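# Move carton from behind shelf bottles to the desk

## Task

Retrieve the carton that sits behind the line of bottles on the shelving unit and set it down on the desk. It must rest there without the robot holding or propping it. At the end, every bottle must still stand upright on its shelf, and the robot must not have tipped over or be left leaning.

## Robot and tools

ROBOT. A simulated Hello Robot Stretch 3 with a single arm. It has a two-wheel differential base (0.33 m long, 0.34 m wide), a lift that rides up and down a mast, and a telescoping arm that reaches out to the robot's RIGHT side. The arm cannot move the gripper forward, so the base does that. Turning in place pivots about the point midway between the drive wheels, 0.05 m behind the front edge. With the arm pulled in and the wrist folded, the wrist extends at most 0.06 m past the right side, and a spin sweeps a 0.28 m radius. An unfolded, level gripper reaches beyond that radius. Loose objects may occasionally get a small push from outside.

FRAMES. Base frame: origin on the floor between the drive wheels, x forward, y left, z up. The odometry frame is the base frame as it was when the scene began. hand_pose is reported in the base frame, at the point where the closed fingertips meet. With all wrist joints at 0, its x axis is up, its y axis runs back along the arm toward the mast, and its z axis points to the rear. The fingertip pads are round and 0.04 m wide. When fully open they sit slightly nearer the wrist.

execute_actions. Arguments: "actions", a list holding one action or none (empty means observe only), and "cameras", a list chosen from head_camera, nav_camera, wrist_camera, all. Omitting it, null or ["all"] returns every camera. [] returns none. An action may contain:
- "base": exactly one of {"translate_m": d} or {"rotate_rad": d}. Both are offsets measured from the base position in the most recent reported state, not poses. translate_m is in metres, -1 to 1, forward positive. rotate_rad is in radians, -3.2 to 3.2, counter-clockwise (left) positive. There is no sideways motion.
- "joints": absolute targets keyed by name. lift_m 0 to 1.1 (arm height). arm_m 0 to 0.52 (extension). wrist_yaw_rad -1.345 to 4.42: 0 is along the arm, positive swings toward the front, 3.0 is folded over the base. wrist_pitch_rad -1.57 to 0.451: 0 is level, negative tips the fingers down. wrist_roll_rad -2.911 to 2.911: 0 has the fingers side by side and level. gripper_m -0.089 to 0.179, larger is more open. The real fingertip gap is less than this value: about 0.007 less near closed, 0.025 less fully open, and zero below 0.007. head_pan_rad -3.953 to 1.73: 0 is forward, positive is left, -1.57 looks along the arm. head_tilt_rad -1.53 to 0.419: negative looks down. The done tolerances are ±0.004 for the linear joints and gripper, ±0.02 for yaw, roll and head, and ±0.05 for pitch.
- "contact_limits": {"arm_m": effort percent, 1 to 100}. The arm stops with contact_stop when its effort reaches that level (negative when retracting). It also caps the arm's holding force until the next action. A very low value stops the arm immediately. Values above the maximum are reduced to it. The result's contact_limits line gives the active, default and maximum values.
All motions in an action start together. No action runs longer than 15 s. A joint or base left out of an action may still be driving toward an earlier target without this appearing in the status. An unknown key or an out-of-range number rejects the whole call, and nothing moves. If a result reports a stop, any later execute_actions, wait or finished_scene calls in the same reply are skipped.

wait: {"seconds": 0 to 10}. Nothing new is commanded. It returns the state and images, like an empty action.
zoom_image: {"camera": name, "region": [x0, y0, x1, y1]} in pixels of that camera's latest full image, with (0,0) at the top left and at most 504 by 504. It gives a closer, sharper look.
finished_scene: {"scene": the current scene's number}. It cannot be undone.

RESULTS. joint_positions gives the current joint values. base_status and joint_status tell how each motion ended:
- done: for the base, the wheels turned the commanded amount, even if they slipped.
- off_target: the motion stopped short and may still be pushing.
- contact_stop, time_out, torque_fault: the target is dropped and the part holds where it stopped. After a contact stop the arm or lift goes slack until you command it again. A slack lift may sink under load, or be pushed up when the fingers close on a surface.
on_its_own describes joints that were not commanded. In it, "held at" is the target being held, not the actual position.
motor_effort is percent of maximum, positive toward higher joint values. The bracketed number is the peak during the last action. The readings carry fixed biases and noise. A rest effort flagged as out of range suggests pushing or carrying a load. Positive wheel effort drives forward.
lidar_m gives 12 distances from the base origin, in 30-degree sectors: the 1st straight ahead, then counter-clockwise (4th left, 7th behind, 10th right). "-" means nothing detected. The scan plane is 0.17 m above the floor, range 0.15 to 12 m. It misses glass and clear plastic and can miss thin legs. The mast and low robot parts block sectors 5, 6, 9 and 10. A leaning base can make the floor read as a wall.
wrist_depth_mm (45 to 1000) and head_depth_mm (280 to 4000, for the sideways head image) are 7x7 grids of median depths, read from the top left.
base_odometry comes from the wheels only. Heading runs -3.142 to 3.142, positive left. turned_by_wheels and turned_by_imu give the turn since the last result. base_tilt is in degrees, with forward and right positive when the robot leans that way, and has a fixed error of up to about 4 degrees.

CAMERAS. head_camera and nav_camera both move with head pan and tilt. wrist_camera rides on the gripper.

SPEED. The base drives fast only when stowed (lift_m < 0.30, arm_m < 0.03, wrist_yaw_rad > 2.54). Otherwise it is limited to 0.10 m/s and 0.63 rad/s.

GRIPPER. To grasp, command a value below the object's width; lower values squeeze harder, but a stall guard eases the force, so a heavy or slick item may slip. To squeeze again, send a different value. To let go, open at least 0.02 beyond the value where contact began. Neither the reading nor done proves that something is held.

CAUTIONS. Fold or unfold the wrist only with lift_m between 0.32 and 0.95, pitch -0.4 and roll near 0. Once folded, the lift may go down to 0.25. With yaw below -0.4, keep pitch at -0.5 or lower. The base, wrist and head keep pushing into obstacles. Prolonged strain switches a wrist servo off for 10 s (torque_fault), which also counts against you. Pushing the arm into something rigid with the gripper above about 0.45 m can tip the robot, and more easily with a high contact limit or a second push. Driving while gripping or hooking something fixed, or snagging furniture (especially in reverse), can also tip it. If it leans, reverse the last move in small steps and free the gripper. If it stays tipped, lower lift_m to about 0.2. The simulation keeps running between calls and the robot holds its last command. Avoid drops, slips, slams, hard impacts and knocking bottles over.

Each tool is called after ">>>" as name([rows], argument=value, ...), one row to a line, values as JSON.

## Session

>>> execute_actions(actions=[])

Scene clock: 0.00 s.
base_odometry: x=+0.000 y=+0.000 heading=+0.000 (m, m, rad; odometry frame)
turned_by_wheels: +0.000 (rad since the last result)
turned_by_imu: +0.000 (rad since the last result)
base_tilt: forward=-0.9 right=+0.6 (deg)
lidar_m: 1.91 1.40 1.35 1.41 1.91 1.96 2.07 2.10 2.28 2.13 2.34 1.99
head_depth_mm: 1998 2304 2331 2312 2319 2322 2273 / 1998 2440 2434 2423 2444 2455 2296 / 2020 2577 2579 2583 2577 2602 2288 / 2023 2705 2709 2685 2711 2719 2285 / 2032 2342 2362 2370 2405 2431 2284 / 1943 2015 2017 2031 2069 2065 2053 / 1755 1768 1774 1789 1786 1796 1816
base_status: not commanded
joint_positions: lift_m=+0.381 arm_m=+0.002 wrist_yaw_rad=+2.884 wrist_pitch_rad=-0.390 wrist_roll_rad=-0.002 gripper_m=+0.037 head_pan_rad=+0.010 head_tilt_rad=-0.007
joint_status: not commanded
motor_effort: left_wheel=+0 right_wheel=+0 lift_m=+33 arm_m=+0 wrist_yaw_rad=+0 wrist_pitch_rad=+6 wrist_roll_rad=+0 gripper_m=+0 head_pan_rad=+0 head_tilt_rad=+1 (%)
hand_pose: x=+0.0369 y=+0.0737 z=+0.3999 quat_wxyz=(+0.225, +0.704, +0.047, +0.671) (m; base frame)
wrist_depth_mm: - - - - - - - / - - - - - - - / - - - - - - - / - - 980 931 932 914 911 / 784 - 816 757 772 743 735 / 650 641 - 627 - 626 617 / 559 557 543 545 542 533 525
pictures: head_camera (sideways: a quarter turn clockwise sets it upright), nav_camera (sideways: a quarter turn counterclockwise sets it upright), wrist_camera
Images, in order (width x height): head_camera 896x504, nav_camera 672x504, wrist_camera 644x364.

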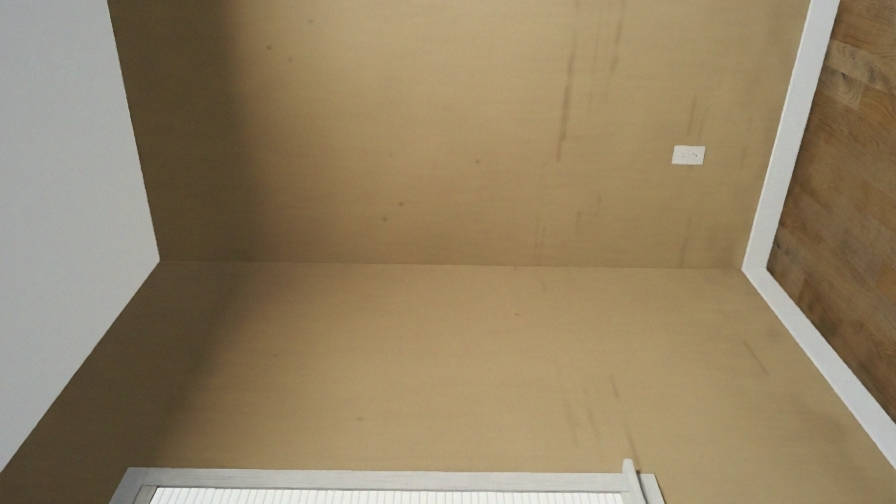

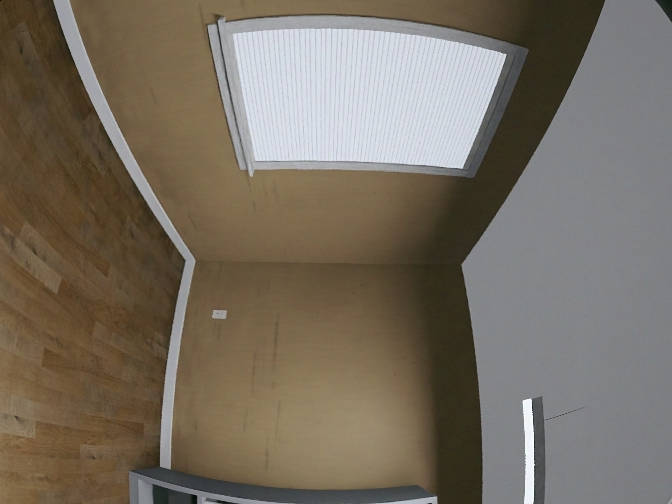

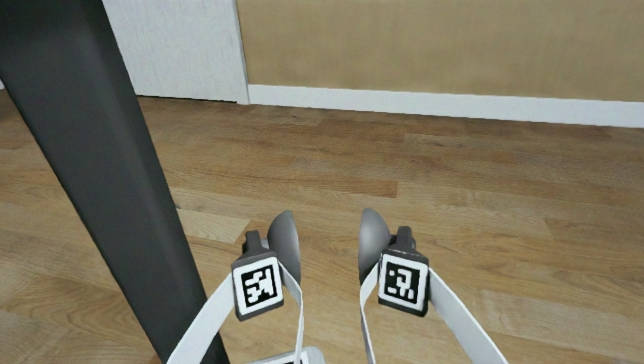

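>>> execute_actions([
  {"joints": {"head_pan_rad": -1.0, "head_tilt_rad": -0.3}},
], cameras=["head_camera", "nav_camera"])

Scene clock: 1.23 s.
base_odometry: x=+0.000 y=+0.000 heading=+0.000 (m, m, rad; odometry frame)
turned_by_wheels: +0.000 (rad since the last result)
turned_by_imu: +0.000 (rad since the last result)
base_tilt: forward=-0.9 right=+0.6 (deg)
lidar_m: 1.90 1.40 1.36 1.41 1.92 1.97 2.07 2.10 2.28 2.12 2.34 1.99
head_depth_mm: 2858 3002 3150 3294 2822 2033 1578 / 2731 2903 3081 3321 2826 2017 1574 / 2219 2291 2419 3024 2621 2025 1570 / 2335 2472 2604 2582 2613 2009 1566 / 2263 2401 2522 2437 2605 2012 1564 / 2142 2265 2367 2191 2454 1992 1553 / 1822 1997 2088 2332 2466 1991 1557
base_status: not commanded
joint_positions: lift_m=+0.381 arm_m=+0.002 wrist_yaw_rad=+2.884 wrist_pitch_rad=-0.390 wrist_roll_rad=-0.002 gripper_m=+0.037 head_pan_rad=-0.993 head_tilt_rad=-0.296
joint_status: all done
motor_effort: left_wheel=+0(0) right_wheel=+0(0) lift_m=+33(34) arm_m=+0(0) wrist_yaw_rad=+0(0) wrist_pitch_rad=+6(6) wrist_roll_rad=+1(1) gripper_m=+0(0) head_pan_rad=-4(47) head_tilt_rad=-3(27) (%)
hand_pose: x=+0.0369 y=+0.0737 z=+0.3999 quat_wxyz=(+0.225, +0.704, +0.047, +0.671) (m; base frame)
wrist_depth_mm: - - - - - - - / - - - - - - - / - - - - - - - / - - 976 949 950 934 915 / 787 - 804 784 770 733 725 / 665 641 - 631 - 634 619 / 558 557 550 547 536 528 534
pictures: head_camera (sideways: a quarter turn clockwise sets it upright), nav_camera (sideways: a quarter turn counterclockwise sets it upright)
Images, in order (width x height): head_camera 896x504, nav_camera 672x504.

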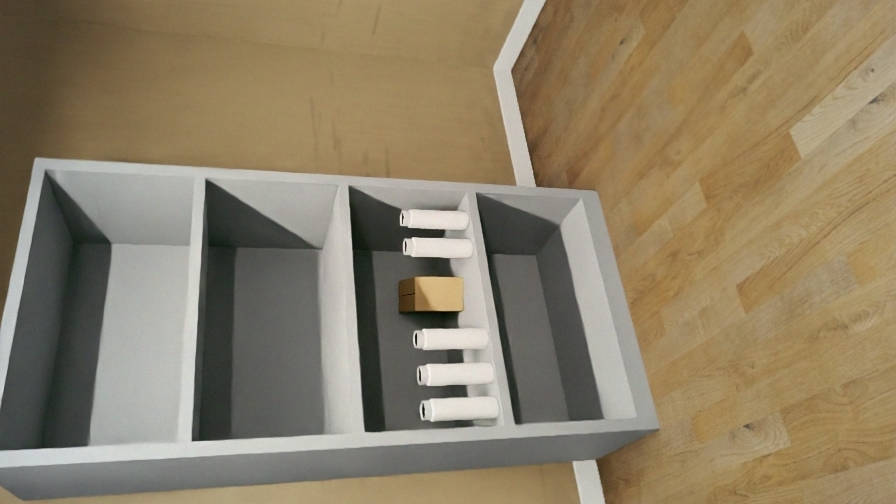

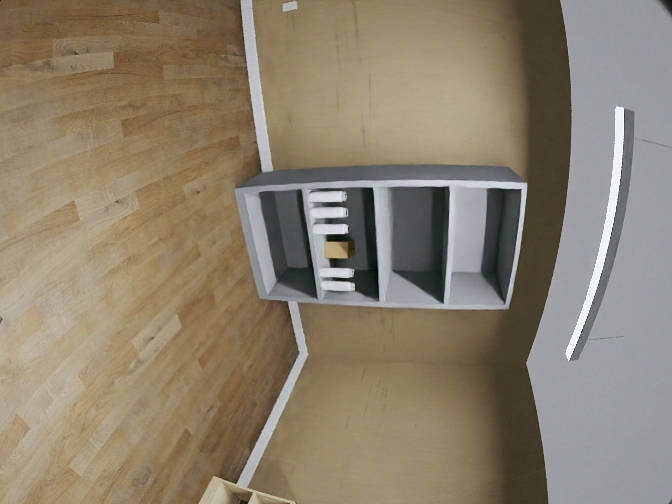

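>>> execute_actions([
  {"joints": {"head_pan_rad": -2.3, "head_tilt_rad": -0.3}},
], cameras=["head_camera", "nav_camera"])

Scene clock: 2.57 s.
base_odometry: x=+0.000 y=+0.000 heading=+0.000 (m, m, rad; odometry frame)
turned_by_wheels: +0.000 (rad since the last result)
turned_by_imu: +0.000 (rad since the last result)
base_tilt: forward=-1.0 right=+0.7 (deg)
lidar_m: 1.90 1.40 1.35 1.41 1.92 1.96 2.07 2.11 2.27 2.12 2.34 1.98
head_depth_mm: 2351 2519 2646 2829 2834 2031 1580 / 2290 2444 2574 2749 2825 2011 1571 / 2246 2386 2521 2660 2748 2021 1569 / 2204 2299 2452 2566 2461 2011 1567 / 2155 2254 2372 2505 2441 1997 1563 / 2093 2216 2350 2437 2333 2010 1565 / 2058 2168 2301 2370 2327 1984 1556
base_status: not commanded
joint_positions: lift_m=+0.381 arm_m=+0.002 wrist_yaw_rad=+2.884 wrist_pitch_rad=-0.390 wrist_roll_rad=-0.002 gripper_m=+0.037 head_pan_rad=-2.293 head_tilt_rad=-0.296
joint_status: all done
motor_effort: left_wheel=+0(1) right_wheel=+0(0) lift_m=+32(33) arm_m=+0(0) wrist_yaw_rad=+0(1) wrist_pitch_rad=+6(6) wrist_roll_rad=+1(1) gripper_m=+0(0) head_pan_rad=-4(46) head_tilt_rad=-3(2) (%)
hand_pose: x=+0.0369 y=+0.0737 z=+0.3999 quat_wxyz=(+0.225, +0.704, +0.047, +0.671) (m; base frame)
wrist_depth_mm: - - - - - - - / - - - - - - - / - - - - - - - / - - 978 949 942 910 907 / 795 - 809 758 783 733 738 / 659 639 - 633 - 613 611 / 568 552 550 543 539 525 530
pictures: head_camera (sideways: a quarter turn clockwise sets it upright), nav_camera (sideways: a quarter turn counterclockwise sets it upright)
Images, in order (width x height): head_camera 896x504, nav_camera 672x504.

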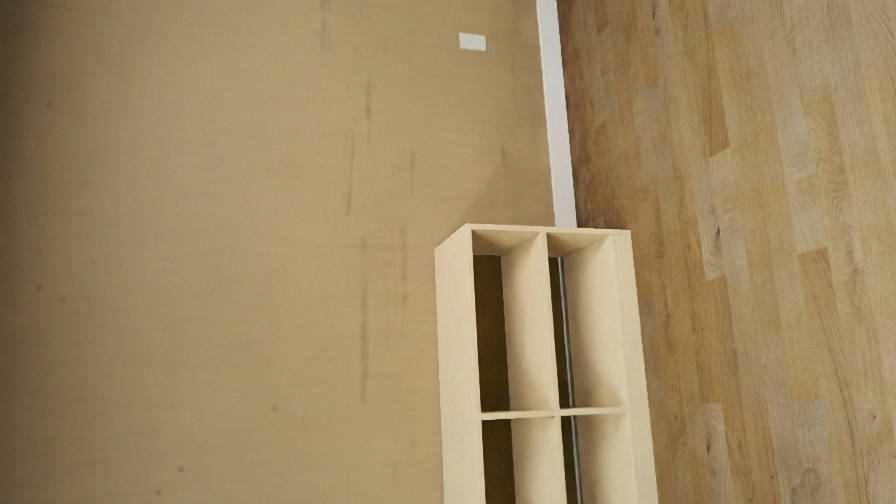

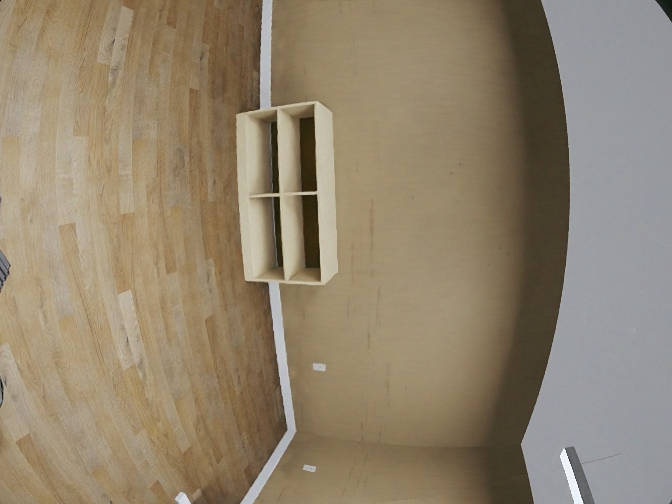

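>>> execute_actions([
  {"joints": {"head_pan_rad": -3.5, "head_tilt_rad": -0.3}},
], cameras=["head_camera", "nav_camera"])

Scene clock: 3.90 s.
base_odometry: x=+0.000 y=+0.000 heading=+0.000 (m, m, rad; odometry frame)
turned_by_wheels: +0.000 (rad since the last result)
turned_by_imu: +0.000 (rad since the last result)
base_tilt: forward=-1.0 right=+0.7 (deg)
lidar_m: 1.90 1.40 1.36 1.41 1.91 1.96 2.07 2.10 2.27 2.12 2.34 1.98
head_depth_mm: 2022 2137 2262 2058 2474 2024 1588 / 2058 2155 2295 2052 2554 2017 1577 / 2093 2215 2311 2031 2558 2018 1568 / 2126 2244 2367 2196 2630 2016 1560 / 2127 2260 2382 2176 2650 2007 1562 / 2166 2276 2449 2159 2552 2005 1552 / 2189 2329 2489 2564 2721 1988 1556
base_status: not commanded
joint_positions: lift_m=+0.381 arm_m=+0.002 wrist_yaw_rad=+2.884 wrist_pitch_rad=-0.390 wrist_roll_rad=-0.002 gripper_m=+0.037 head_pan_rad=-3.493 head_tilt_rad=-0.296
joint_status: all done
motor_effort: left_wheel=-1(1) right_wheel=+0(0) lift_m=+33(33) arm_m=+0(0) wrist_yaw_rad=+0(0) wrist_pitch_rad=+6(6) wrist_roll_rad=+1(1) gripper_m=-1(0) head_pan_rad=-4(44) head_tilt_rad=-2(3) (%)
hand_pose: x=+0.0369 y=+0.0737 z=+0.3999 quat_wxyz=(+0.225, +0.704, +0.047, +0.671) (m; base frame)
wrist_depth_mm: - - - - - - - / - - - - - - - / - - - - - - - / - - 991 958 938 926 907 / 790 - 792 759 777 731 731 / 668 636 - 636 - 626 616 / 564 557 545 550 538 528 524
pictures: head_camera (sideways: a quarter turn clockwise sets it upright), nav_camera (sideways: a quarter turn counterclockwise sets it upright)
Images, in order (width x height): head_camera 896x504, nav_camera 672x504.

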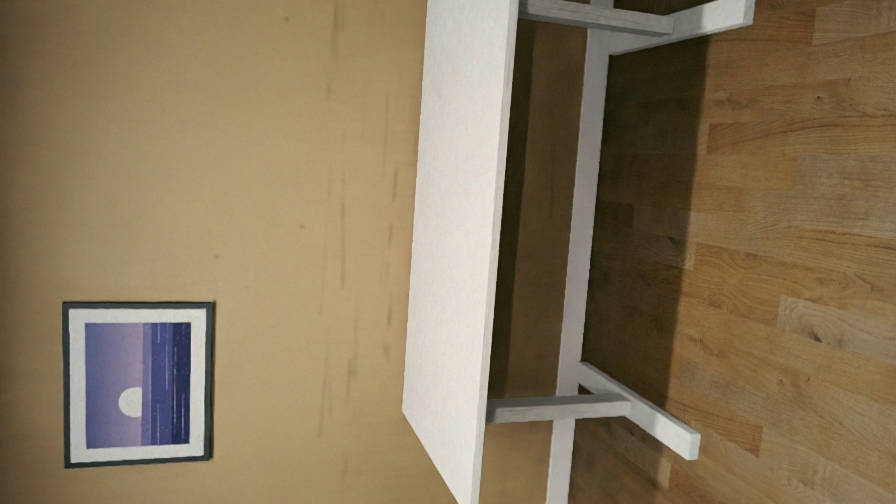

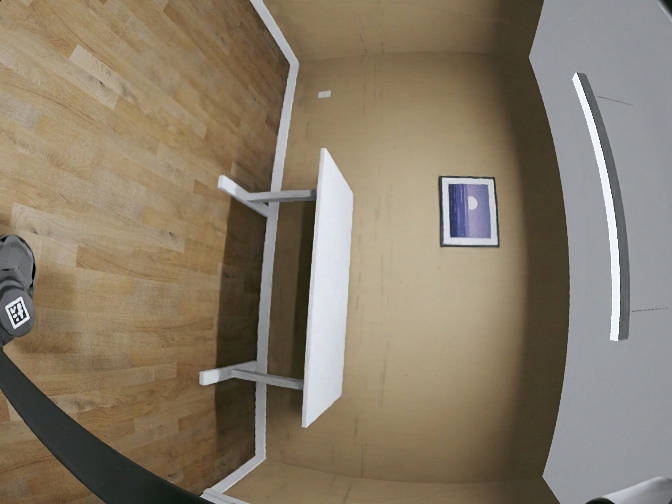

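>>> execute_actions([
  {"joints": {"lift_m": 0.27, "head_pan_rad": 0, "head_tilt_rad": -0.4}},
], cameras=[])

>>> execute_actions([
  {"base": {"rotate_rad": -1.09}},
], cameras=[])

>>> execute_actions([
  {"base": {"translate_m": 1.0}, "joints": {"head_pan_rad": 0.25, "head_tilt_rad": -0.5}},
], cameras=["head_camera"])

Scene clock: 6.93 s.
base_odometry: x=+0.000 y=+0.000 heading=+0.000 (m, m, rad; odometry frame)
turned_by_wheels: +0.000 (rad since the last result)
turned_by_imu: +0.000 (rad since the last result)
base_tilt: forward=-0.9 right=+0.7 (deg)
lidar_m: 1.90 1.40 1.36 1.41 1.91 1.96 2.07 2.10 2.27 2.12 2.34 1.98
head_depth_mm: 2054 2191 2317 2464 2383 1806 1448 / 2154 2274 2448 2613 2379 1788 1445 / 2259 2389 2568 2796 2359 1786 1433 / 2359 2518 2722 2895 2350 1793 1434 / 2139 2279 2439 2618 2319 1774 1425 / 1854 1958 2085 2218 2229 1766 1424 / 1635 1724 1797 1913 2024 1765 1414
base_status: not commanded
joint_positions: lift_m=+0.270 arm_m=+0.002 wrist_yaw_rad=+2.884 wrist_pitch_rad=-0.391 wrist_roll_rad=-0.002 gripper_m=+0.037 head_pan_rad=-0.007 head_tilt_rad=-0.395
joint_status: all done
motor_effort: left_wheel=+0(1) right_wheel=+0(0) lift_m=+27(29) arm_m=+0(0) wrist_yaw_rad=+0(1) wrist_pitch_rad=+7(7) wrist_roll_rad=+1(1) gripper_m=+0(0) head_pan_rad=+4(46) head_tilt_rad=-4(14) (%)
hand_pose: x=+0.0369 y=+0.0737 z=+0.2891 quat_wxyz=(+0.226, +0.704, +0.047, +0.671) (m; base frame)
wrist_depth_mm: - - - - - - - / - - - - - - - / - - - - 987 955 920 / 782 - 779 745 744 733 700 / 624 - 622 603 615 574 573 / 512 501 - 505 - 485 485 / 448 - - 422 424 418 414
pictures: none
No camera images: the call's "cameras" was empty. Leave "cameras" out to get every camera's image.

Scene clock: 9.00 s.
base_odometry: x=+0.000 y=+0.000 heading=-1.090 (m, m, rad; odometry frame)
turned_by_wheels: -1.090 (rad since the last result)
turned_by_imu: -1.071 (rad since the last result)
base_tilt: forward=-0.9 right=+0.7 (deg)
lidar_m: 2.34 1.99 1.97 1.42 1.36 1.40 1.86 1.96 2.07 2.52 2.10 2.13
head_depth_mm: 2683 2786 2957 3054 2392 1801 1453 / 2870 3025 3262 3261 2359 1785 1447 / 2684 2894 3171 3310 2358 1786 1440 / 2109 2317 2453 2681 2320 1775 1432 / 2267 2476 2621 2808 2316 1777 1424 / 2181 2359 2481 2674 2295 1753 1423 / 2075 2232 2314 2228 2214 1751 1415
base_status: done
joint_positions: lift_m=+0.270 arm_m=+0.002 wrist_yaw_rad=+2.884 wrist_pitch_rad=-0.391 wrist_roll_rad=-0.002 gripper_m=+0.037 head_pan_rad=-0.007 head_tilt_rad=-0.395
joint_status: not commanded
motor_effort: left_wheel=+1(9) right_wheel=-2(9) lift_m=+26(26) arm_m=+0(0) wrist_yaw_rad=+0(0) wrist_pitch_rad=+7(7) wrist_roll_rad=+1(1) gripper_m=+0(0) head_pan_rad=+5(4) head_tilt_rad=-3(3) (%)
hand_pose: x=+0.0369 y=+0.0737 z=+0.2891 quat_wxyz=(+0.226, +0.704, +0.047, +0.671) (m; base frame)
wrist_depth_mm: - - - - - - - / - - - - - - - / - - - 997 984 960 946 / 786 - 772 741 730 722 710 / 626 - 630 594 608 584 572 / 512 508 - 513 - 489 474 / 448 - - 424 421 414 409
pictures: none
No camera images: the call's "cameras" was empty. Leave "cameras" out to get every camera's image.

Scene clock: 14.03 s.
base_odometry: x=+0.463 y=-0.887 heading=-1.090 (m, m, rad; odometry frame)
turned_by_wheels: +0.000 (rad since the last result)
turned_by_imu: +0.009 (rad since the last result)
base_tilt: forward=-1.0 right=+0.7 (deg)
lidar_m: 1.35 1.08 1.60 1.96 1.88 1.93 2.58 2.78 2.74 1.72 1.53 1.96
head_depth_mm: 1143 1217 1336 2103 2049 1631 1341 / 1338 1426 1430 1454 1695 1627 1347 / 1423 1530 1699 1412 1854 1620 1336 / 1375 1479 1535 1472 1849 1572 1336 / 1330 1432 1586 1458 1787 1556 1328 / 1290 1389 1249 1442 1716 1509 1323 / 1248 1351 1238 1315 1263 1466 1322
base_status: done
joint_positions: lift_m=+0.270 arm_m=+0.002 wrist_yaw_rad=+2.884 wrist_pitch_rad=-0.391 wrist_roll_rad=-0.002 gripper_m=+0.037 head_pan_rad=+0.243 head_tilt_rad=-0.495
joint_status: all done
motor_effort: left_wheel=+1(8) right_wheel=-1(6) lift_m=+26(26) arm_m=+0(0) wrist_yaw_rad=+0(0) wrist_pitch_rad=+7(7) wrist_roll_rad=+1(1) gripper_m=-1(0) head_pan_rad=+4(30) head_tilt_rad=-3(18) (%)
hand_pose: x=+0.0369 y=+0.0736 z=+0.2890 quat_wxyz=(+0.226, +0.704, +0.048, +0.671) (m; base frame)
wrist_depth_mm: - - - - - - - / - - - - - - - / - - - - 975 961 878 / 783 - 767 746 749 727 706 / 620 - 624 597 614 576 574 / 514 501 - 503 - 486 483 / 452 - - 422 421 419 413
pictures: head_camera (sideways: a quarter turn clockwise sets it upright)
Images, in order (width x height): head_camera 896x504.

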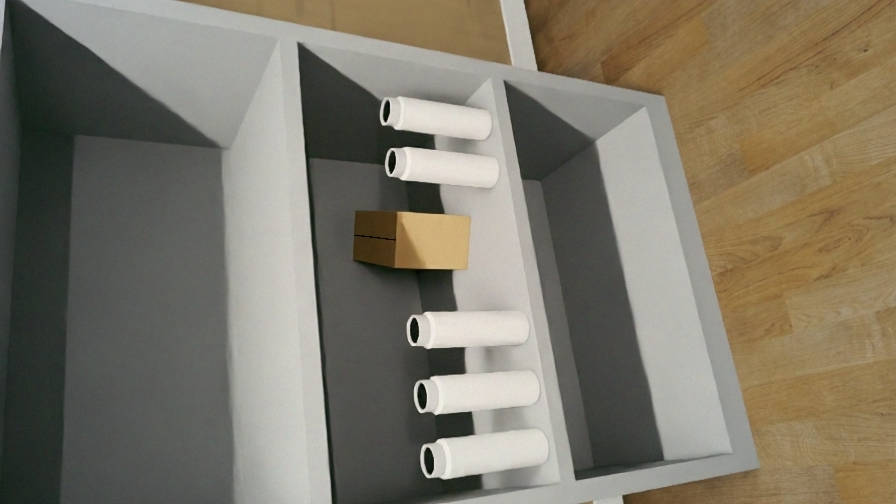

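>>> zoom_image(camera="head_camera", region=[320, 130, 560, 370])

Region (320, 130, 560, 370) of head_camera's 896x504 image, scaled by 2.100, with more detail than that image has.

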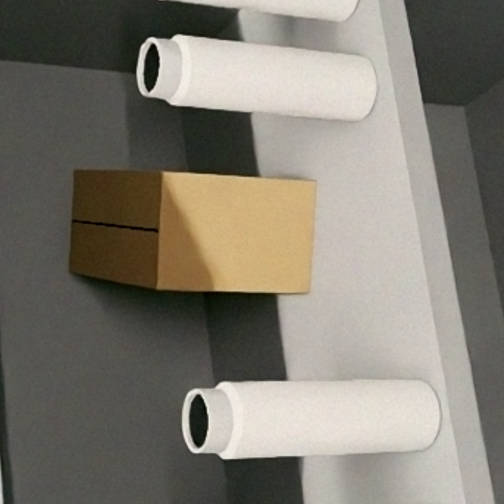

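>>> execute_actions([
  {"base": {"rotate_rad": 0.365}},
], cameras=[])

>>> execute_actions([
  {"base": {"translate_m": 0.54}},
], cameras=[])

>>> execute_actions([
  {"base": {"rotate_rad": 1.40}, "joints": {"head_pan_rad": -1.57, "head_tilt_rad": -0.75}},
], cameras=["head_camera"])

Scene clock: 16.50 s.
base_odometry: x=+0.463 y=-0.887 heading=-0.725 (m, m, rad; odometry frame)
turned_by_wheels: +0.365 (rad since the last result)
turned_by_imu: +0.360 (rad since the last result)
base_tilt: forward=-0.9 right=+0.6 (deg)
lidar_m: 1.08 1.56 1.89 1.87 1.88 2.29 2.84 2.80 1.72 1.53 1.91 1.35
head_depth_mm: 1285 1395 1343 1429 1739 1536 1345 / 1285 1405 1320 1553 1746 1532 1343 / 1290 1404 1306 1469 1734 1535 1334 / 1066 1353 1097 1233 1447 1519 1333 / 1309 1432 1566 1731 1894 1605 1330 / 1319 1438 1573 1747 1885 1597 1322 / 1322 1436 1576 1743 1905 1587 1321
base_status: done
joint_positions: lift_m=+0.270 arm_m=+0.002 wrist_yaw_rad=+2.884 wrist_pitch_rad=-0.391 wrist_roll_rad=-0.002 gripper_m=+0.037 head_pan_rad=+0.243 head_tilt_rad=-0.495
joint_status: not commanded
motor_effort: left_wheel=-2(9) right_wheel=+2(10) lift_m=+26(27) arm_m=+0(0) wrist_yaw_rad=+1(0) wrist_pitch_rad=+7(7) wrist_roll_rad=+1(1) gripper_m=+0(0) head_pan_rad=+4(4) head_tilt_rad=-3(3) (%)
hand_pose: x=+0.0368 y=+0.0736 z=+0.2890 quat_wxyz=(+0.226, +0.704, +0.048, +0.671) (m; base frame)
wrist_depth_mm: - - - - - - - / - - - - - - - / - - - - 997 940 934 / 773 - 757 748 733 718 712 / 626 - 621 598 624 580 571 / 509 501 - 505 - 483 477 / 451 - - 424 419 420 414
pictures: none
No camera images: the call's "cameras" was empty. Leave "cameras" out to get every camera's image.

Scene clock: 19.93 s.
base_odometry: x=+0.867 y=-1.245 heading=-0.725 (m, m, rad; odometry frame)
turned_by_wheels: +0.000 (rad since the last result)
turned_by_imu: +0.005 (rad since the last result)
base_tilt: forward=-1.0 right=+0.7 (deg)
lidar_m: 1.00 0.57 1.25 1.97 1.98 2.41 3.31 3.16 1.60 1.78 1.79 0.90
head_depth_mm: 819 891 949 660 1162 956 855 / 821 895 939 655 1166 744 833 / 827 901 947 651 1159 874 1172 / 830 902 950 647 1161 796 1165 / 813 884 866 643 1107 778 957 / 517 536 556 590 661 767 1227 / 439 490 990 1123 1262 1430 1325
base_status: done
joint_positions: lift_m=+0.270 arm_m=+0.002 wrist_yaw_rad=+2.884 wrist_pitch_rad=-0.391 wrist_roll_rad=-0.002 gripper_m=+0.037 head_pan_rad=+0.243 head_tilt_rad=-0.495
joint_status: not commanded
motor_effort: left_wheel=-2(6) right_wheel=+2(9) lift_m=+26(26) arm_m=+0(0) wrist_yaw_rad=+0(0) wrist_pitch_rad=+7(7) wrist_roll_rad=+1(1) gripper_m=+0(0) head_pan_rad=+4(4) head_tilt_rad=-4(3) (%)
hand_pose: x=+0.0368 y=+0.0736 z=+0.2890 quat_wxyz=(+0.226, +0.704, +0.048, +0.671) (m; base frame)
wrist_depth_mm: - - - - - - 823 / - - - - - - 866 / - - - - 955 964 851 / 779 - 765 763 738 724 501 / 630 - 626 594 616 573 509 / 515 503 - 513 - 485 478 / 453 - - 421 416 419 414
pictures: none
No camera images: the call's "cameras" was empty. Leave "cameras" out to get every camera's image.

Scene clock: 22.03 s.
base_odometry: x=+0.867 y=-1.245 heading=+0.675 (m, m, rad; odometry frame)
turned_by_wheels: +1.400 (rad since the last result)
turned_by_imu: +1.375 (rad since the last result)
base_tilt: forward=-0.9 right=+0.7 (deg)
lidar_m: 1.76 1.96 2.17 3.39 3.74 1.96 1.60 1.80 0.90 1.01 0.57 1.13
head_depth_mm: 972 772 1085 1012 1306 1370 1190 / 983 764 1285 997 1435 1339 1191 / 954 757 1004 1062 1401 1314 1182 / 927 749 1000 1075 1003 1296 1187 / 895 741 620 1022 901 1268 1179 / 862 734 615 1109 860 1266 1170 / 831 727 585 1104 853 1212 1148
base_status: done
joint_positions: lift_m=+0.270 arm_m=+0.002 wrist_yaw_rad=+2.884 wrist_pitch_rad=-0.391 wrist_roll_rad=-0.002 gripper_m=+0.037 head_pan_rad=-1.563 head_tilt_rad=-0.741
joint_status: all done
motor_effort: left_wheel=-2(8) right_wheel=+2(12) lift_m=+26(27) arm_m=+0(0) wrist_yaw_rad=+1(1) wrist_pitch_rad=+7(7) wrist_roll_rad=+1(1) gripper_m=+0(0) head_pan_rad=-3(48) head_tilt_rad=-5(29) (%)
hand_pose: x=+0.0368 y=+0.0736 z=+0.2890 quat_wxyz=(+0.226, +0.704, +0.048, +0.671) (m; base frame)
wrist_depth_mm: - - - - - - - / - - - - - - - / - - - - - 968 935 / 776 - 757 742 739 717 713 / 621 - 629 594 615 581 572 / 514 499 - 512 - 488 481 / 449 - - 422 419 416 413
pictures: head_camera (sideways: a quarter turn clockwise sets it upright)
Images, in order (width x height): head_camera 896x504.

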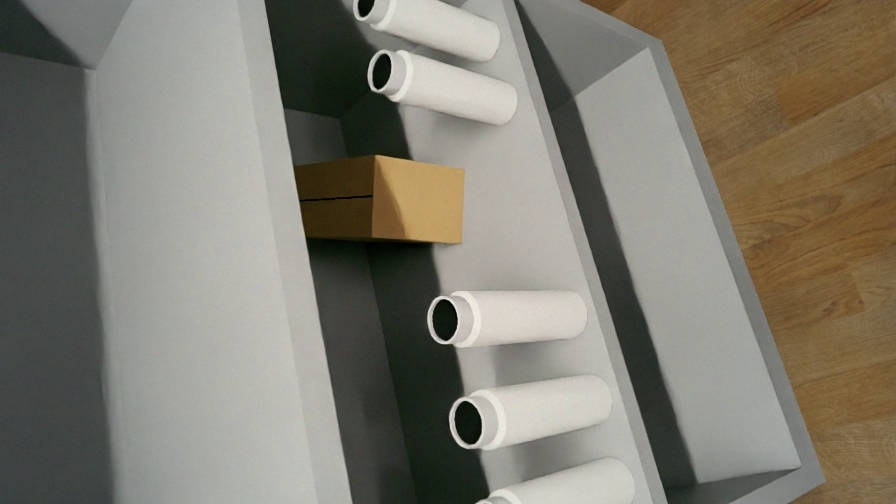

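>>> execute_actions([
  {"joints": {"lift_m": 0.36}},
], cameras=[])

>>> execute_actions([
  {"joints": {"lift_m": 0.58, "wrist_yaw_rad": 0.0}},
], cameras=[])

>>> execute_actions([
  {"joints": {"wrist_pitch_rad": 0.0, "gripper_m": 0.179}},
])

Scene clock: 25.57 s.
base_odometry: x=+0.867 y=-1.245 heading=+0.675 (m, m, rad; odometry frame)
turned_by_wheels: +0.000 (rad since the last result)
turned_by_imu: +0.001 (rad since the last result)
base_tilt: forward=-0.9 right=+0.6 (deg)
lidar_m: 1.76 1.97 2.17 3.39 3.76 1.95 1.60 1.80 0.90 1.01 0.56 1.13
head_depth_mm: 969 773 1085 1013 1308 1372 1192 / 983 766 1283 997 1437 1337 1191 / 955 756 1010 1062 1396 1310 1182 / 928 749 999 1072 999 1299 1181 / 891 740 619 1020 902 1275 1175 / 862 736 613 1108 860 1267 1171 / 835 728 585 1101 853 1211 1146
base_status: not commanded
joint_positions: lift_m=+0.360 arm_m=+0.002 wrist_yaw_rad=+2.884 wrist_pitch_rad=-0.391 wrist_roll_rad=-0.002 gripper_m=+0.037 head_pan_rad=-1.563 head_tilt_rad=-0.741
joint_status: all done
motor_effort: left_wheel=-2(1) right_wheel=+2(2) lift_m=+40(41) arm_m=+0(0) wrist_yaw_rad=+0(0) wrist_pitch_rad=+7(7) wrist_roll_rad=+1(1) gripper_m=+0(0) head_pan_rad=-4(3) head_tilt_rad=-6(5) (%)
hand_pose: x=+0.0368 y=+0.0736 z=+0.3784 quat_wxyz=(+0.226, +0.704, +0.048, +0.671) (m; base frame)
wrist_depth_mm: - - - - - - - / - - - - - - - / - - - - - - - / 987 - 933 906 901 900 903 / 761 - 775 741 746 705 712 / 631 616 - 602 - 600 588 / 536 529 536 532 513 510 511
pictures: none
No camera images: the call's "cameras" was empty. Leave "cameras" out to get every camera's image.

Scene clock: 28.40 s.
base_odometry: x=+0.867 y=-1.245 heading=+0.675 (m, m, rad; odometry frame)
turned_by_wheels: +0.000 (rad since the last result)
turned_by_imu: +0.000 (rad since the last result)
base_tilt: forward=-0.9 right=+0.7 (deg)
lidar_m: 1.77 1.96 2.17 3.39 3.75 1.95 1.60 1.80 0.90 1.01 0.57 1.13
head_depth_mm: 974 769 1083 1016 1307 1369 1189 / 984 764 1284 1003 1442 1347 1189 / 955 755 1004 1065 1401 1308 1196 / 929 749 1000 1076 999 1301 - / 891 740 620 1017 902 1276 1176 / 861 733 614 1108 858 1269 1168 / 833 728 585 1099 851 1211 1144
base_status: not commanded
joint_positions: lift_m=+0.580 arm_m=+0.002 wrist_yaw_rad=+0.002 wrist_pitch_rad=-0.391 wrist_roll_rad=-0.002 gripper_m=+0.037 head_pan_rad=-1.563 head_tilt_rad=-0.741
joint_status: all done
motor_effort: left_wheel=-2(2) right_wheel=+2(2) lift_m=+41(42) arm_m=+0(0) wrist_yaw_rad=+0(3) wrist_pitch_rad=+7(7) wrist_roll_rad=+1(1) gripper_m=-1(0) head_pan_rad=-4(4) head_tilt_rad=-5(5) (%)
hand_pose: x=-0.0211 y=-0.3742 z=+0.5984 quat_wxyz=(+0.695, +0.138, -0.692, -0.137) (m; base frame)
wrist_depth_mm: 546 272 308 728 530 436 480 / 547 292 341 578 572 476 524 / 302 323 388 442 444 494 608 / 314 340 367 967 - 744 - / 321 784 924 947 958 792 - / 414 719 816 779 - 788 861 / 397 643 685 678 713 733 736
pictures: none
No camera images: the call's "cameras" was empty. Leave "cameras" out to get every camera's image.

Scene clock: 30.30 s.
base_odometry: x=+0.867 y=-1.245 heading=+0.675 (m, m, rad; odometry frame)
turned_by_wheels: +0.000 (rad since the last result)
turned_by_imu: +0.000 (rad since the last result)
base_tilt: forward=-0.9 right=+0.6 (deg)
lidar_m: 1.76 1.96 2.17 3.38 3.76 1.96 1.60 1.80 0.90 1.01 0.56 1.13
head_depth_mm: 973 771 1089 1010 1312 1374 1195 / 982 765 1283 998 1439 1342 1190 / 952 754 1006 1064 1400 1305 1198 / 927 749 1000 1078 1002 1293 - / 891 741 621 1022 901 1274 1175 / 863 734 613 1106 858 1266 1169 / 830 728 585 1103 854 1208 1144
base_status: not commanded
joint_positions: lift_m=+0.580 arm_m=+0.002 wrist_yaw_rad=+0.002 wrist_pitch_rad=-0.026 wrist_roll_rad=-0.002 gripper_m=+0.179 head_pan_rad=-1.563 head_tilt_rad=-0.741
joint_status: all done
motor_effort: left_wheel=-1(2) right_wheel=+2(2) lift_m=+41(41) arm_m=+0(0) wrist_yaw_rad=-1(1) wrist_pitch_rad=+10(11) wrist_roll_rad=+1(0) gripper_m=+0(100) head_pan_rad=-4(4) head_tilt_rad=-5(6) (%)
hand_pose: x=-0.0210 y=-0.4021 z=+0.6877 quat_wxyz=(+0.708, +0.010, -0.706, -0.009) (m; base frame)
wrist_depth_mm: 571 650 696 749 795 659 515 / 551 668 732 794 868 649 524 / 299 306 714 800 879 485 531 / 294 313 734 818 795 502 559 / 294 319 373 548 580 497 583 / 290 328 379 396 440 697 - / - 329 361 901 953 789 632
pictures: head_camera (sideways: a quarter turn clockwise sets it upright), nav_camera (sideways: a quarter turn counterclockwise sets it upright), wrist_camera
Images, in order (width x height): head_camera 896x504, nav_camera 672x504, wrist_camera 644x364.

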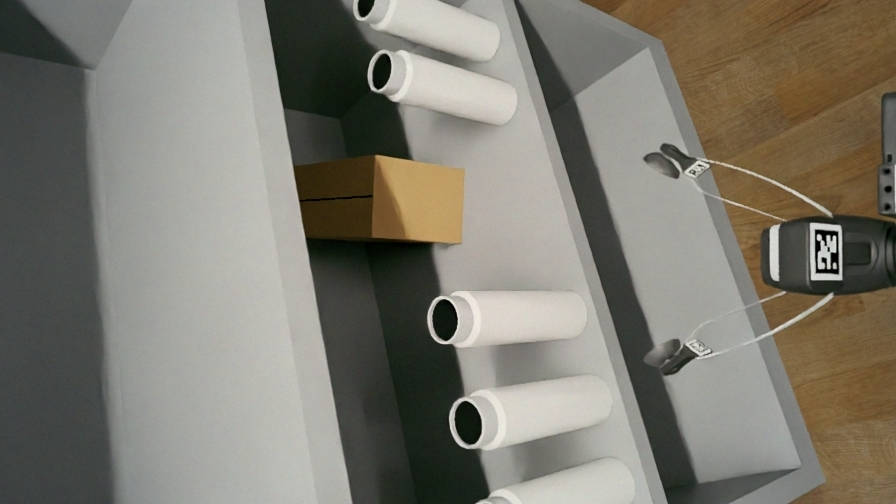

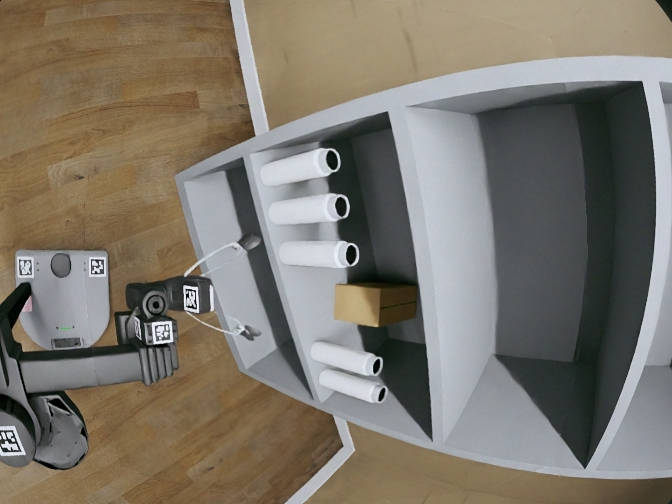

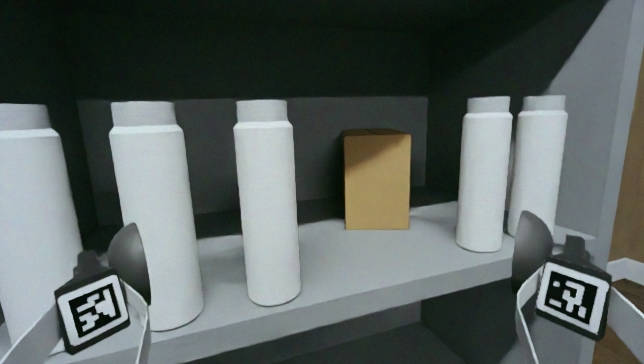

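>>> execute_actions([
  {"base": {"translate_m": -0.076}, "joints": {"lift_m": 0.625, "gripper_m": 0.09, "arm_m": 0.12}},
], cameras=["head_camera", "wrist_camera"])

Scene clock: 33.57 s.
base_odometry: x=+0.807 y=-1.292 heading=+0.675 (m, m, rad; odometry frame)
turned_by_wheels: +0.000 (rad since the last result)
turned_by_imu: +0.000 (rad since the last result)
base_tilt: forward=-0.9 right=+0.7 (deg)
lidar_m: 1.81 2.03 2.24 3.45 3.72 1.89 1.53 1.73 0.86 1.04 0.61 1.15
head_depth_mm: 869 773 973 1035 1506 1375 1194 / 981 765 1155 991 1383 1375 - / 975 756 1283 1092 1438 1340 1143 / 939 749 997 1044 1003 - 1157 / 916 742 1191 1111 969 1273 1180 / 888 735 1141 1016 898 1267 1168 / 856 728 609 1102 857 1257 1161
base_status: done
joint_positions: lift_m=+0.625 arm_m=+0.120 wrist_yaw_rad=+0.001 wrist_pitch_rad=-0.024 wrist_roll_rad=-0.002 gripper_m=+0.090 head_pan_rad=-1.563 head_tilt_rad=-0.741
joint_status: all done
motor_effort: left_wheel=-1(6) right_wheel=+2(4) lift_m=+41(42) arm_m=+4(4) wrist_yaw_rad=+0(1) wrist_pitch_rad=+9(10) wrist_roll_rad=+1(1) gripper_m=+0(96) head_pan_rad=-3(4) head_tilt_rad=-6(6) (%)
hand_pose: x=-0.0213 y=-0.5203 z=+0.7331 quat_wxyz=(+0.708, +0.009, -0.706, -0.009) (m; base frame)
wrist_depth_mm: 533 562 581 600 617 517 415 / 553 599 644 719 750 552 422 / 566 607 669 739 777 510 417 / 580 234 677 479 780 393 421 / 603 233 688 496 623 405 441 / 526 241 493 494 475 426 461 / 384 257 373 387 382 386 474
pictures: head_camera (sideways: a quarter turn clockwise sets it upright), wrist_camera
Images, in order (width x height): head_camera 896x504, wrist_camera 644x364.

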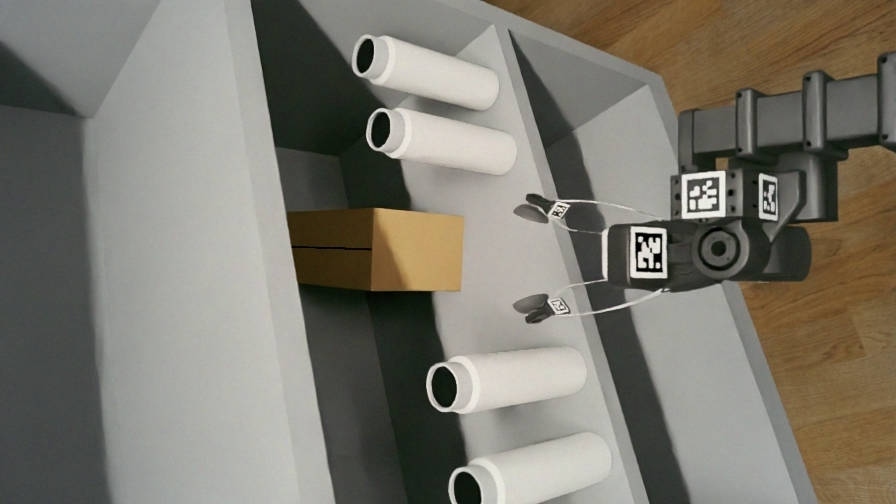

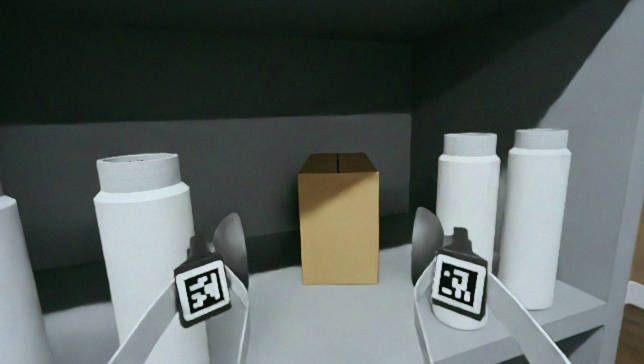

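>>> execute_actions([
  {"joints": {"arm_m": 0.34, "head_tilt_rad": -0.65}, "contact_limits": {"arm_m": 20}},
], cameras=["head_camera", "wrist_camera"])

Scene clock: 37.10 s.
base_odometry: x=+0.807 y=-1.292 heading=+0.675 (m, m, rad; odometry frame)
turned_by_wheels: +0.000 (rad since the last result)
turned_by_imu: +0.001 (rad since the last result)
base_tilt: forward=-0.9 right=+0.7 (deg)
lidar_m: 1.81 2.04 2.25 3.47 3.72 1.89 1.53 1.73 0.86 1.04 0.61 1.15
head_depth_mm: 863 881 913 990 1108 1410 1234 / 981 986 775 984 1036 1354 - / 975 979 728 1254 - 1327 1228 / 936 967 717 1016 - 1346 1223 / 904 952 679 1235 998 1304 1194 / 871 924 643 1191 835 1268 1167 / 843 891 637 1143 783 1242 1137
base_status: not commanded
joint_positions: lift_m=+0.625 arm_m=+0.340 wrist_yaw_rad=+0.001 wrist_pitch_rad=-0.024 wrist_roll_rad=-0.002 gripper_m=+0.090 head_pan_rad=-1.563 head_tilt_rad=-0.655
joint_status: all done
motor_effort: left_wheel=-2(2) right_wheel=+2(2) lift_m=+41(41) arm_m=+5(6) wrist_yaw_rad=+0(0) wrist_pitch_rad=+10(10) wrist_roll_rad=+1(1) gripper_m=+0(0) head_pan_rad=-4(4) head_tilt_rad=+3(14) (%)
contact_limits: arm_m 20 (drawing in: default 30, maximum 49; extending or still: default 41, maximum 67)
hand_pose: x=-0.0213 y=-0.7403 z=+0.7331 quat_wxyz=(+0.708, +0.009, -0.706, -0.009) (m; base frame)
wrist_depth_mm: 382 405 444 483 533 452 353 / 389 413 453 504 553 463 360 / 397 426 466 520 575 473 362 / 407 441 480 465 585 476 173 / 417 453 501 257 254 488 162 / 429 466 501 263 260 457 163 / 409 402 391 274 274 378 165
pictures: head_camera (sideways: a quarter turn clockwise sets it upright), wrist_camera
Images, in order (width x height): head_camera 896x504, wrist_camera 644x364.

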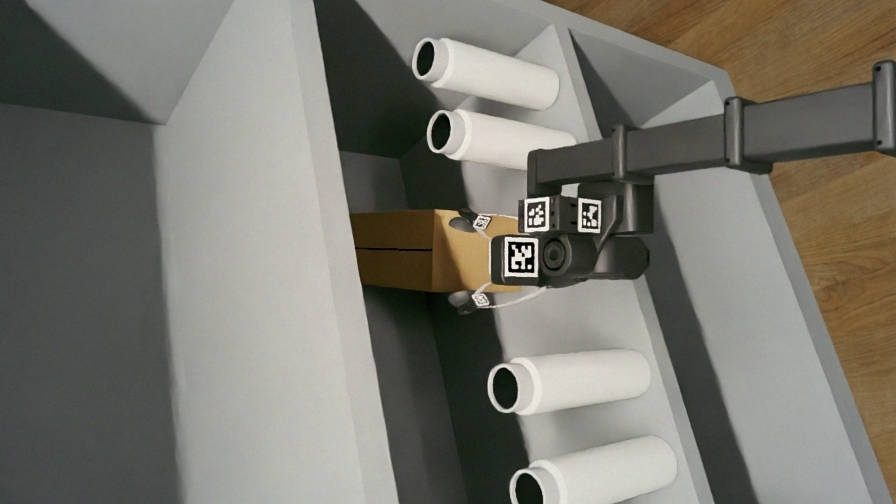

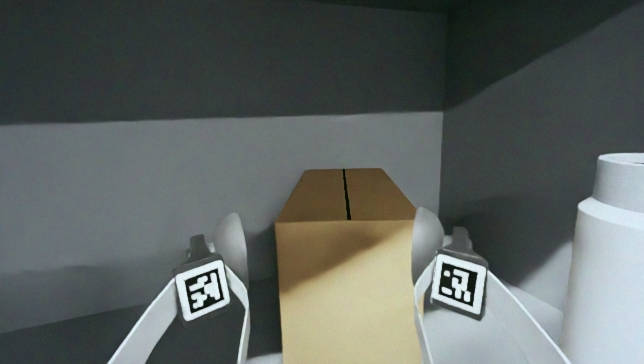

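>>> execute_actions([
  {"base": {"translate_m": -0.016}, "joints": {"lift_m": 0.65}},
], cameras=[])

>>> execute_actions([
  {"joints": {"arm_m": 0.50}, "contact_limits": {"arm_m": 15}},
])

Scene clock: 39.10 s.
base_odometry: x=+0.795 y=-1.302 heading=+0.675 (m, m, rad; odometry frame)
turned_by_wheels: +0.000 (rad since the last result)
turned_by_imu: +0.000 (rad since the last result)
base_tilt: forward=-0.9 right=+0.7 (deg)
lidar_m: 1.81 2.05 2.26 3.44 3.71 1.87 1.51 1.71 0.85 1.04 0.62 1.16
head_depth_mm: 843 875 899 987 1147 1412 1231 / 968 972 773 1087 1043 1343 - / 978 979 727 1213 - 1347 1230 / 944 967 719 1015 - 1344 1221 / 908 956 679 1196 997 1307 1193 / 876 930 646 1187 828 1271 1166 / 847 895 638 1144 850 1238 1142
base_status: done
joint_positions: lift_m=+0.650 arm_m=+0.340 wrist_yaw_rad=+0.001 wrist_pitch_rad=-0.024 wrist_roll_rad=-0.002 gripper_m=+0.090 head_pan_rad=-1.563 head_tilt_rad=-0.655
joint_status: all done
motor_effort: left_wheel=-2(6) right_wheel=+2(6) lift_m=+41(42) arm_m=+5(4) wrist_yaw_rad=+0(0) wrist_pitch_rad=+10(10) wrist_roll_rad=+1(1) gripper_m=+0(0) head_pan_rad=-4(3) head_tilt_rad=+2(2) (%)
hand_pose: x=-0.0213 y=-0.7403 z=+0.7581 quat_wxyz=(+0.708, +0.009, -0.706, -0.009) (m; base frame)
wrist_depth_mm: 384 412 444 477 523 435 341 / 396 420 457 509 557 447 345 / 397 430 470 521 586 456 347 / 413 444 492 517 588 463 345 / 421 452 491 294 335 467 157 / 431 466 498 264 262 447 151 / 427 435 420 274 385 396 153
pictures: none
No camera images: the call's "cameras" was empty. Leave "cameras" out to get every camera's image.

Scene clock: 41.53 s.
base_odometry: x=+0.795 y=-1.302 heading=+0.675 (m, m, rad; odometry frame)
turned_by_wheels: +0.000 (rad since the last result)
turned_by_imu: +0.000 (rad since the last result)
base_tilt: forward=-1.0 right=+0.7 (deg)
lidar_m: 1.82 2.05 2.26 3.47 3.72 1.88 1.52 1.71 0.86 1.04 0.62 1.16
head_depth_mm: 842 873 897 989 1149 1417 1239 / 969 968 772 1083 1044 1344 - / 981 979 728 1327 1033 1330 1222 / 942 967 718 - 1003 1342 1223 / 907 954 679 1200 995 1304 1198 / 876 929 644 1189 834 1268 1166 / 844 896 640 1147 848 1240 1141
base_status: not commanded
joint_positions: lift_m=+0.650 arm_m=+0.500 wrist_yaw_rad=+0.001 wrist_pitch_rad=-0.024 wrist_roll_rad=-0.002 gripper_m=+0.090 head_pan_rad=-1.563 head_tilt_rad=-0.655
joint_status: all done
motor_effort: left_wheel=-2(2) right_wheel=+2(2) lift_m=+41(41) arm_m=+4(5) wrist_yaw_rad=+0(0) wrist_pitch_rad=+10(10) wrist_roll_rad=+0(1) gripper_m=+0(0) head_pan_rad=-4(3) head_tilt_rad=+2(2) (%)
contact_limits: arm_m 15 (drawing in: default 30, maximum 49; extending or still: default 41, maximum 67)
hand_pose: x=-0.0213 y=-0.9003 z=+0.7581 quat_wxyz=(+0.708, +0.009, -0.706, -0.009) (m; base frame)
wrist_depth_mm: 266 287 310 342 378 377 292 / 274 293 322 351 395 386 296 / 279 301 330 363 404 394 298 / 287 309 336 377 418 397 304 / 293 316 346 295 314 407 309 / 302 322 206 204 190 383 314 / 309 329 170 156 155 391 320
pictures: head_camera (sideways: a quarter turn clockwise sets it upright), nav_camera (sideways: a quarter turn counterclockwise sets it upright), wrist_camera
Images, in order (width x height): head_camera 896x504, nav_camera 672x504, wrist_camera 644x364.

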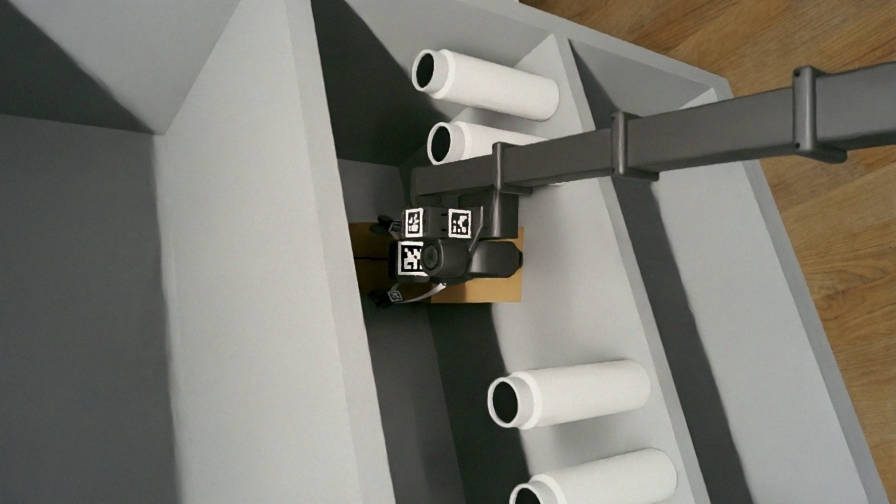

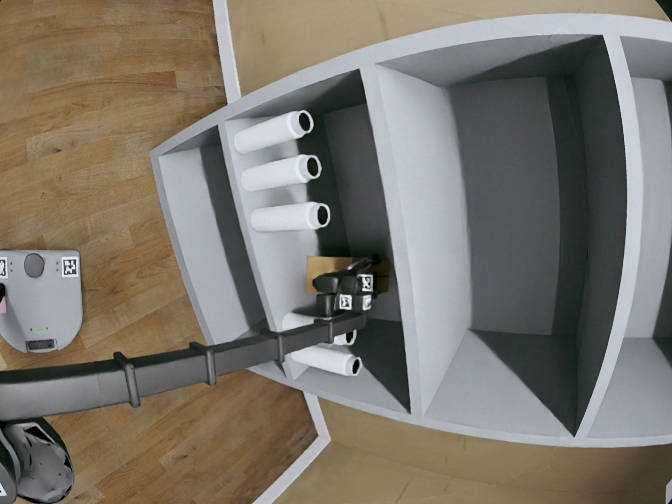

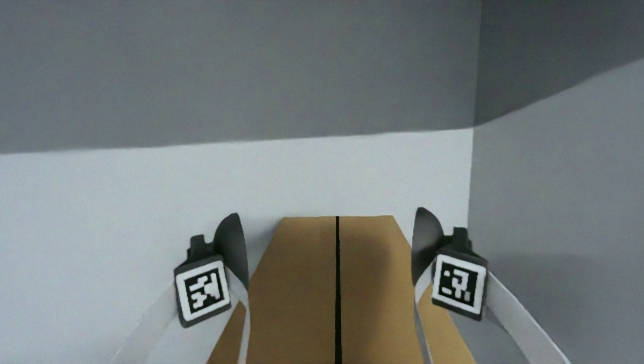

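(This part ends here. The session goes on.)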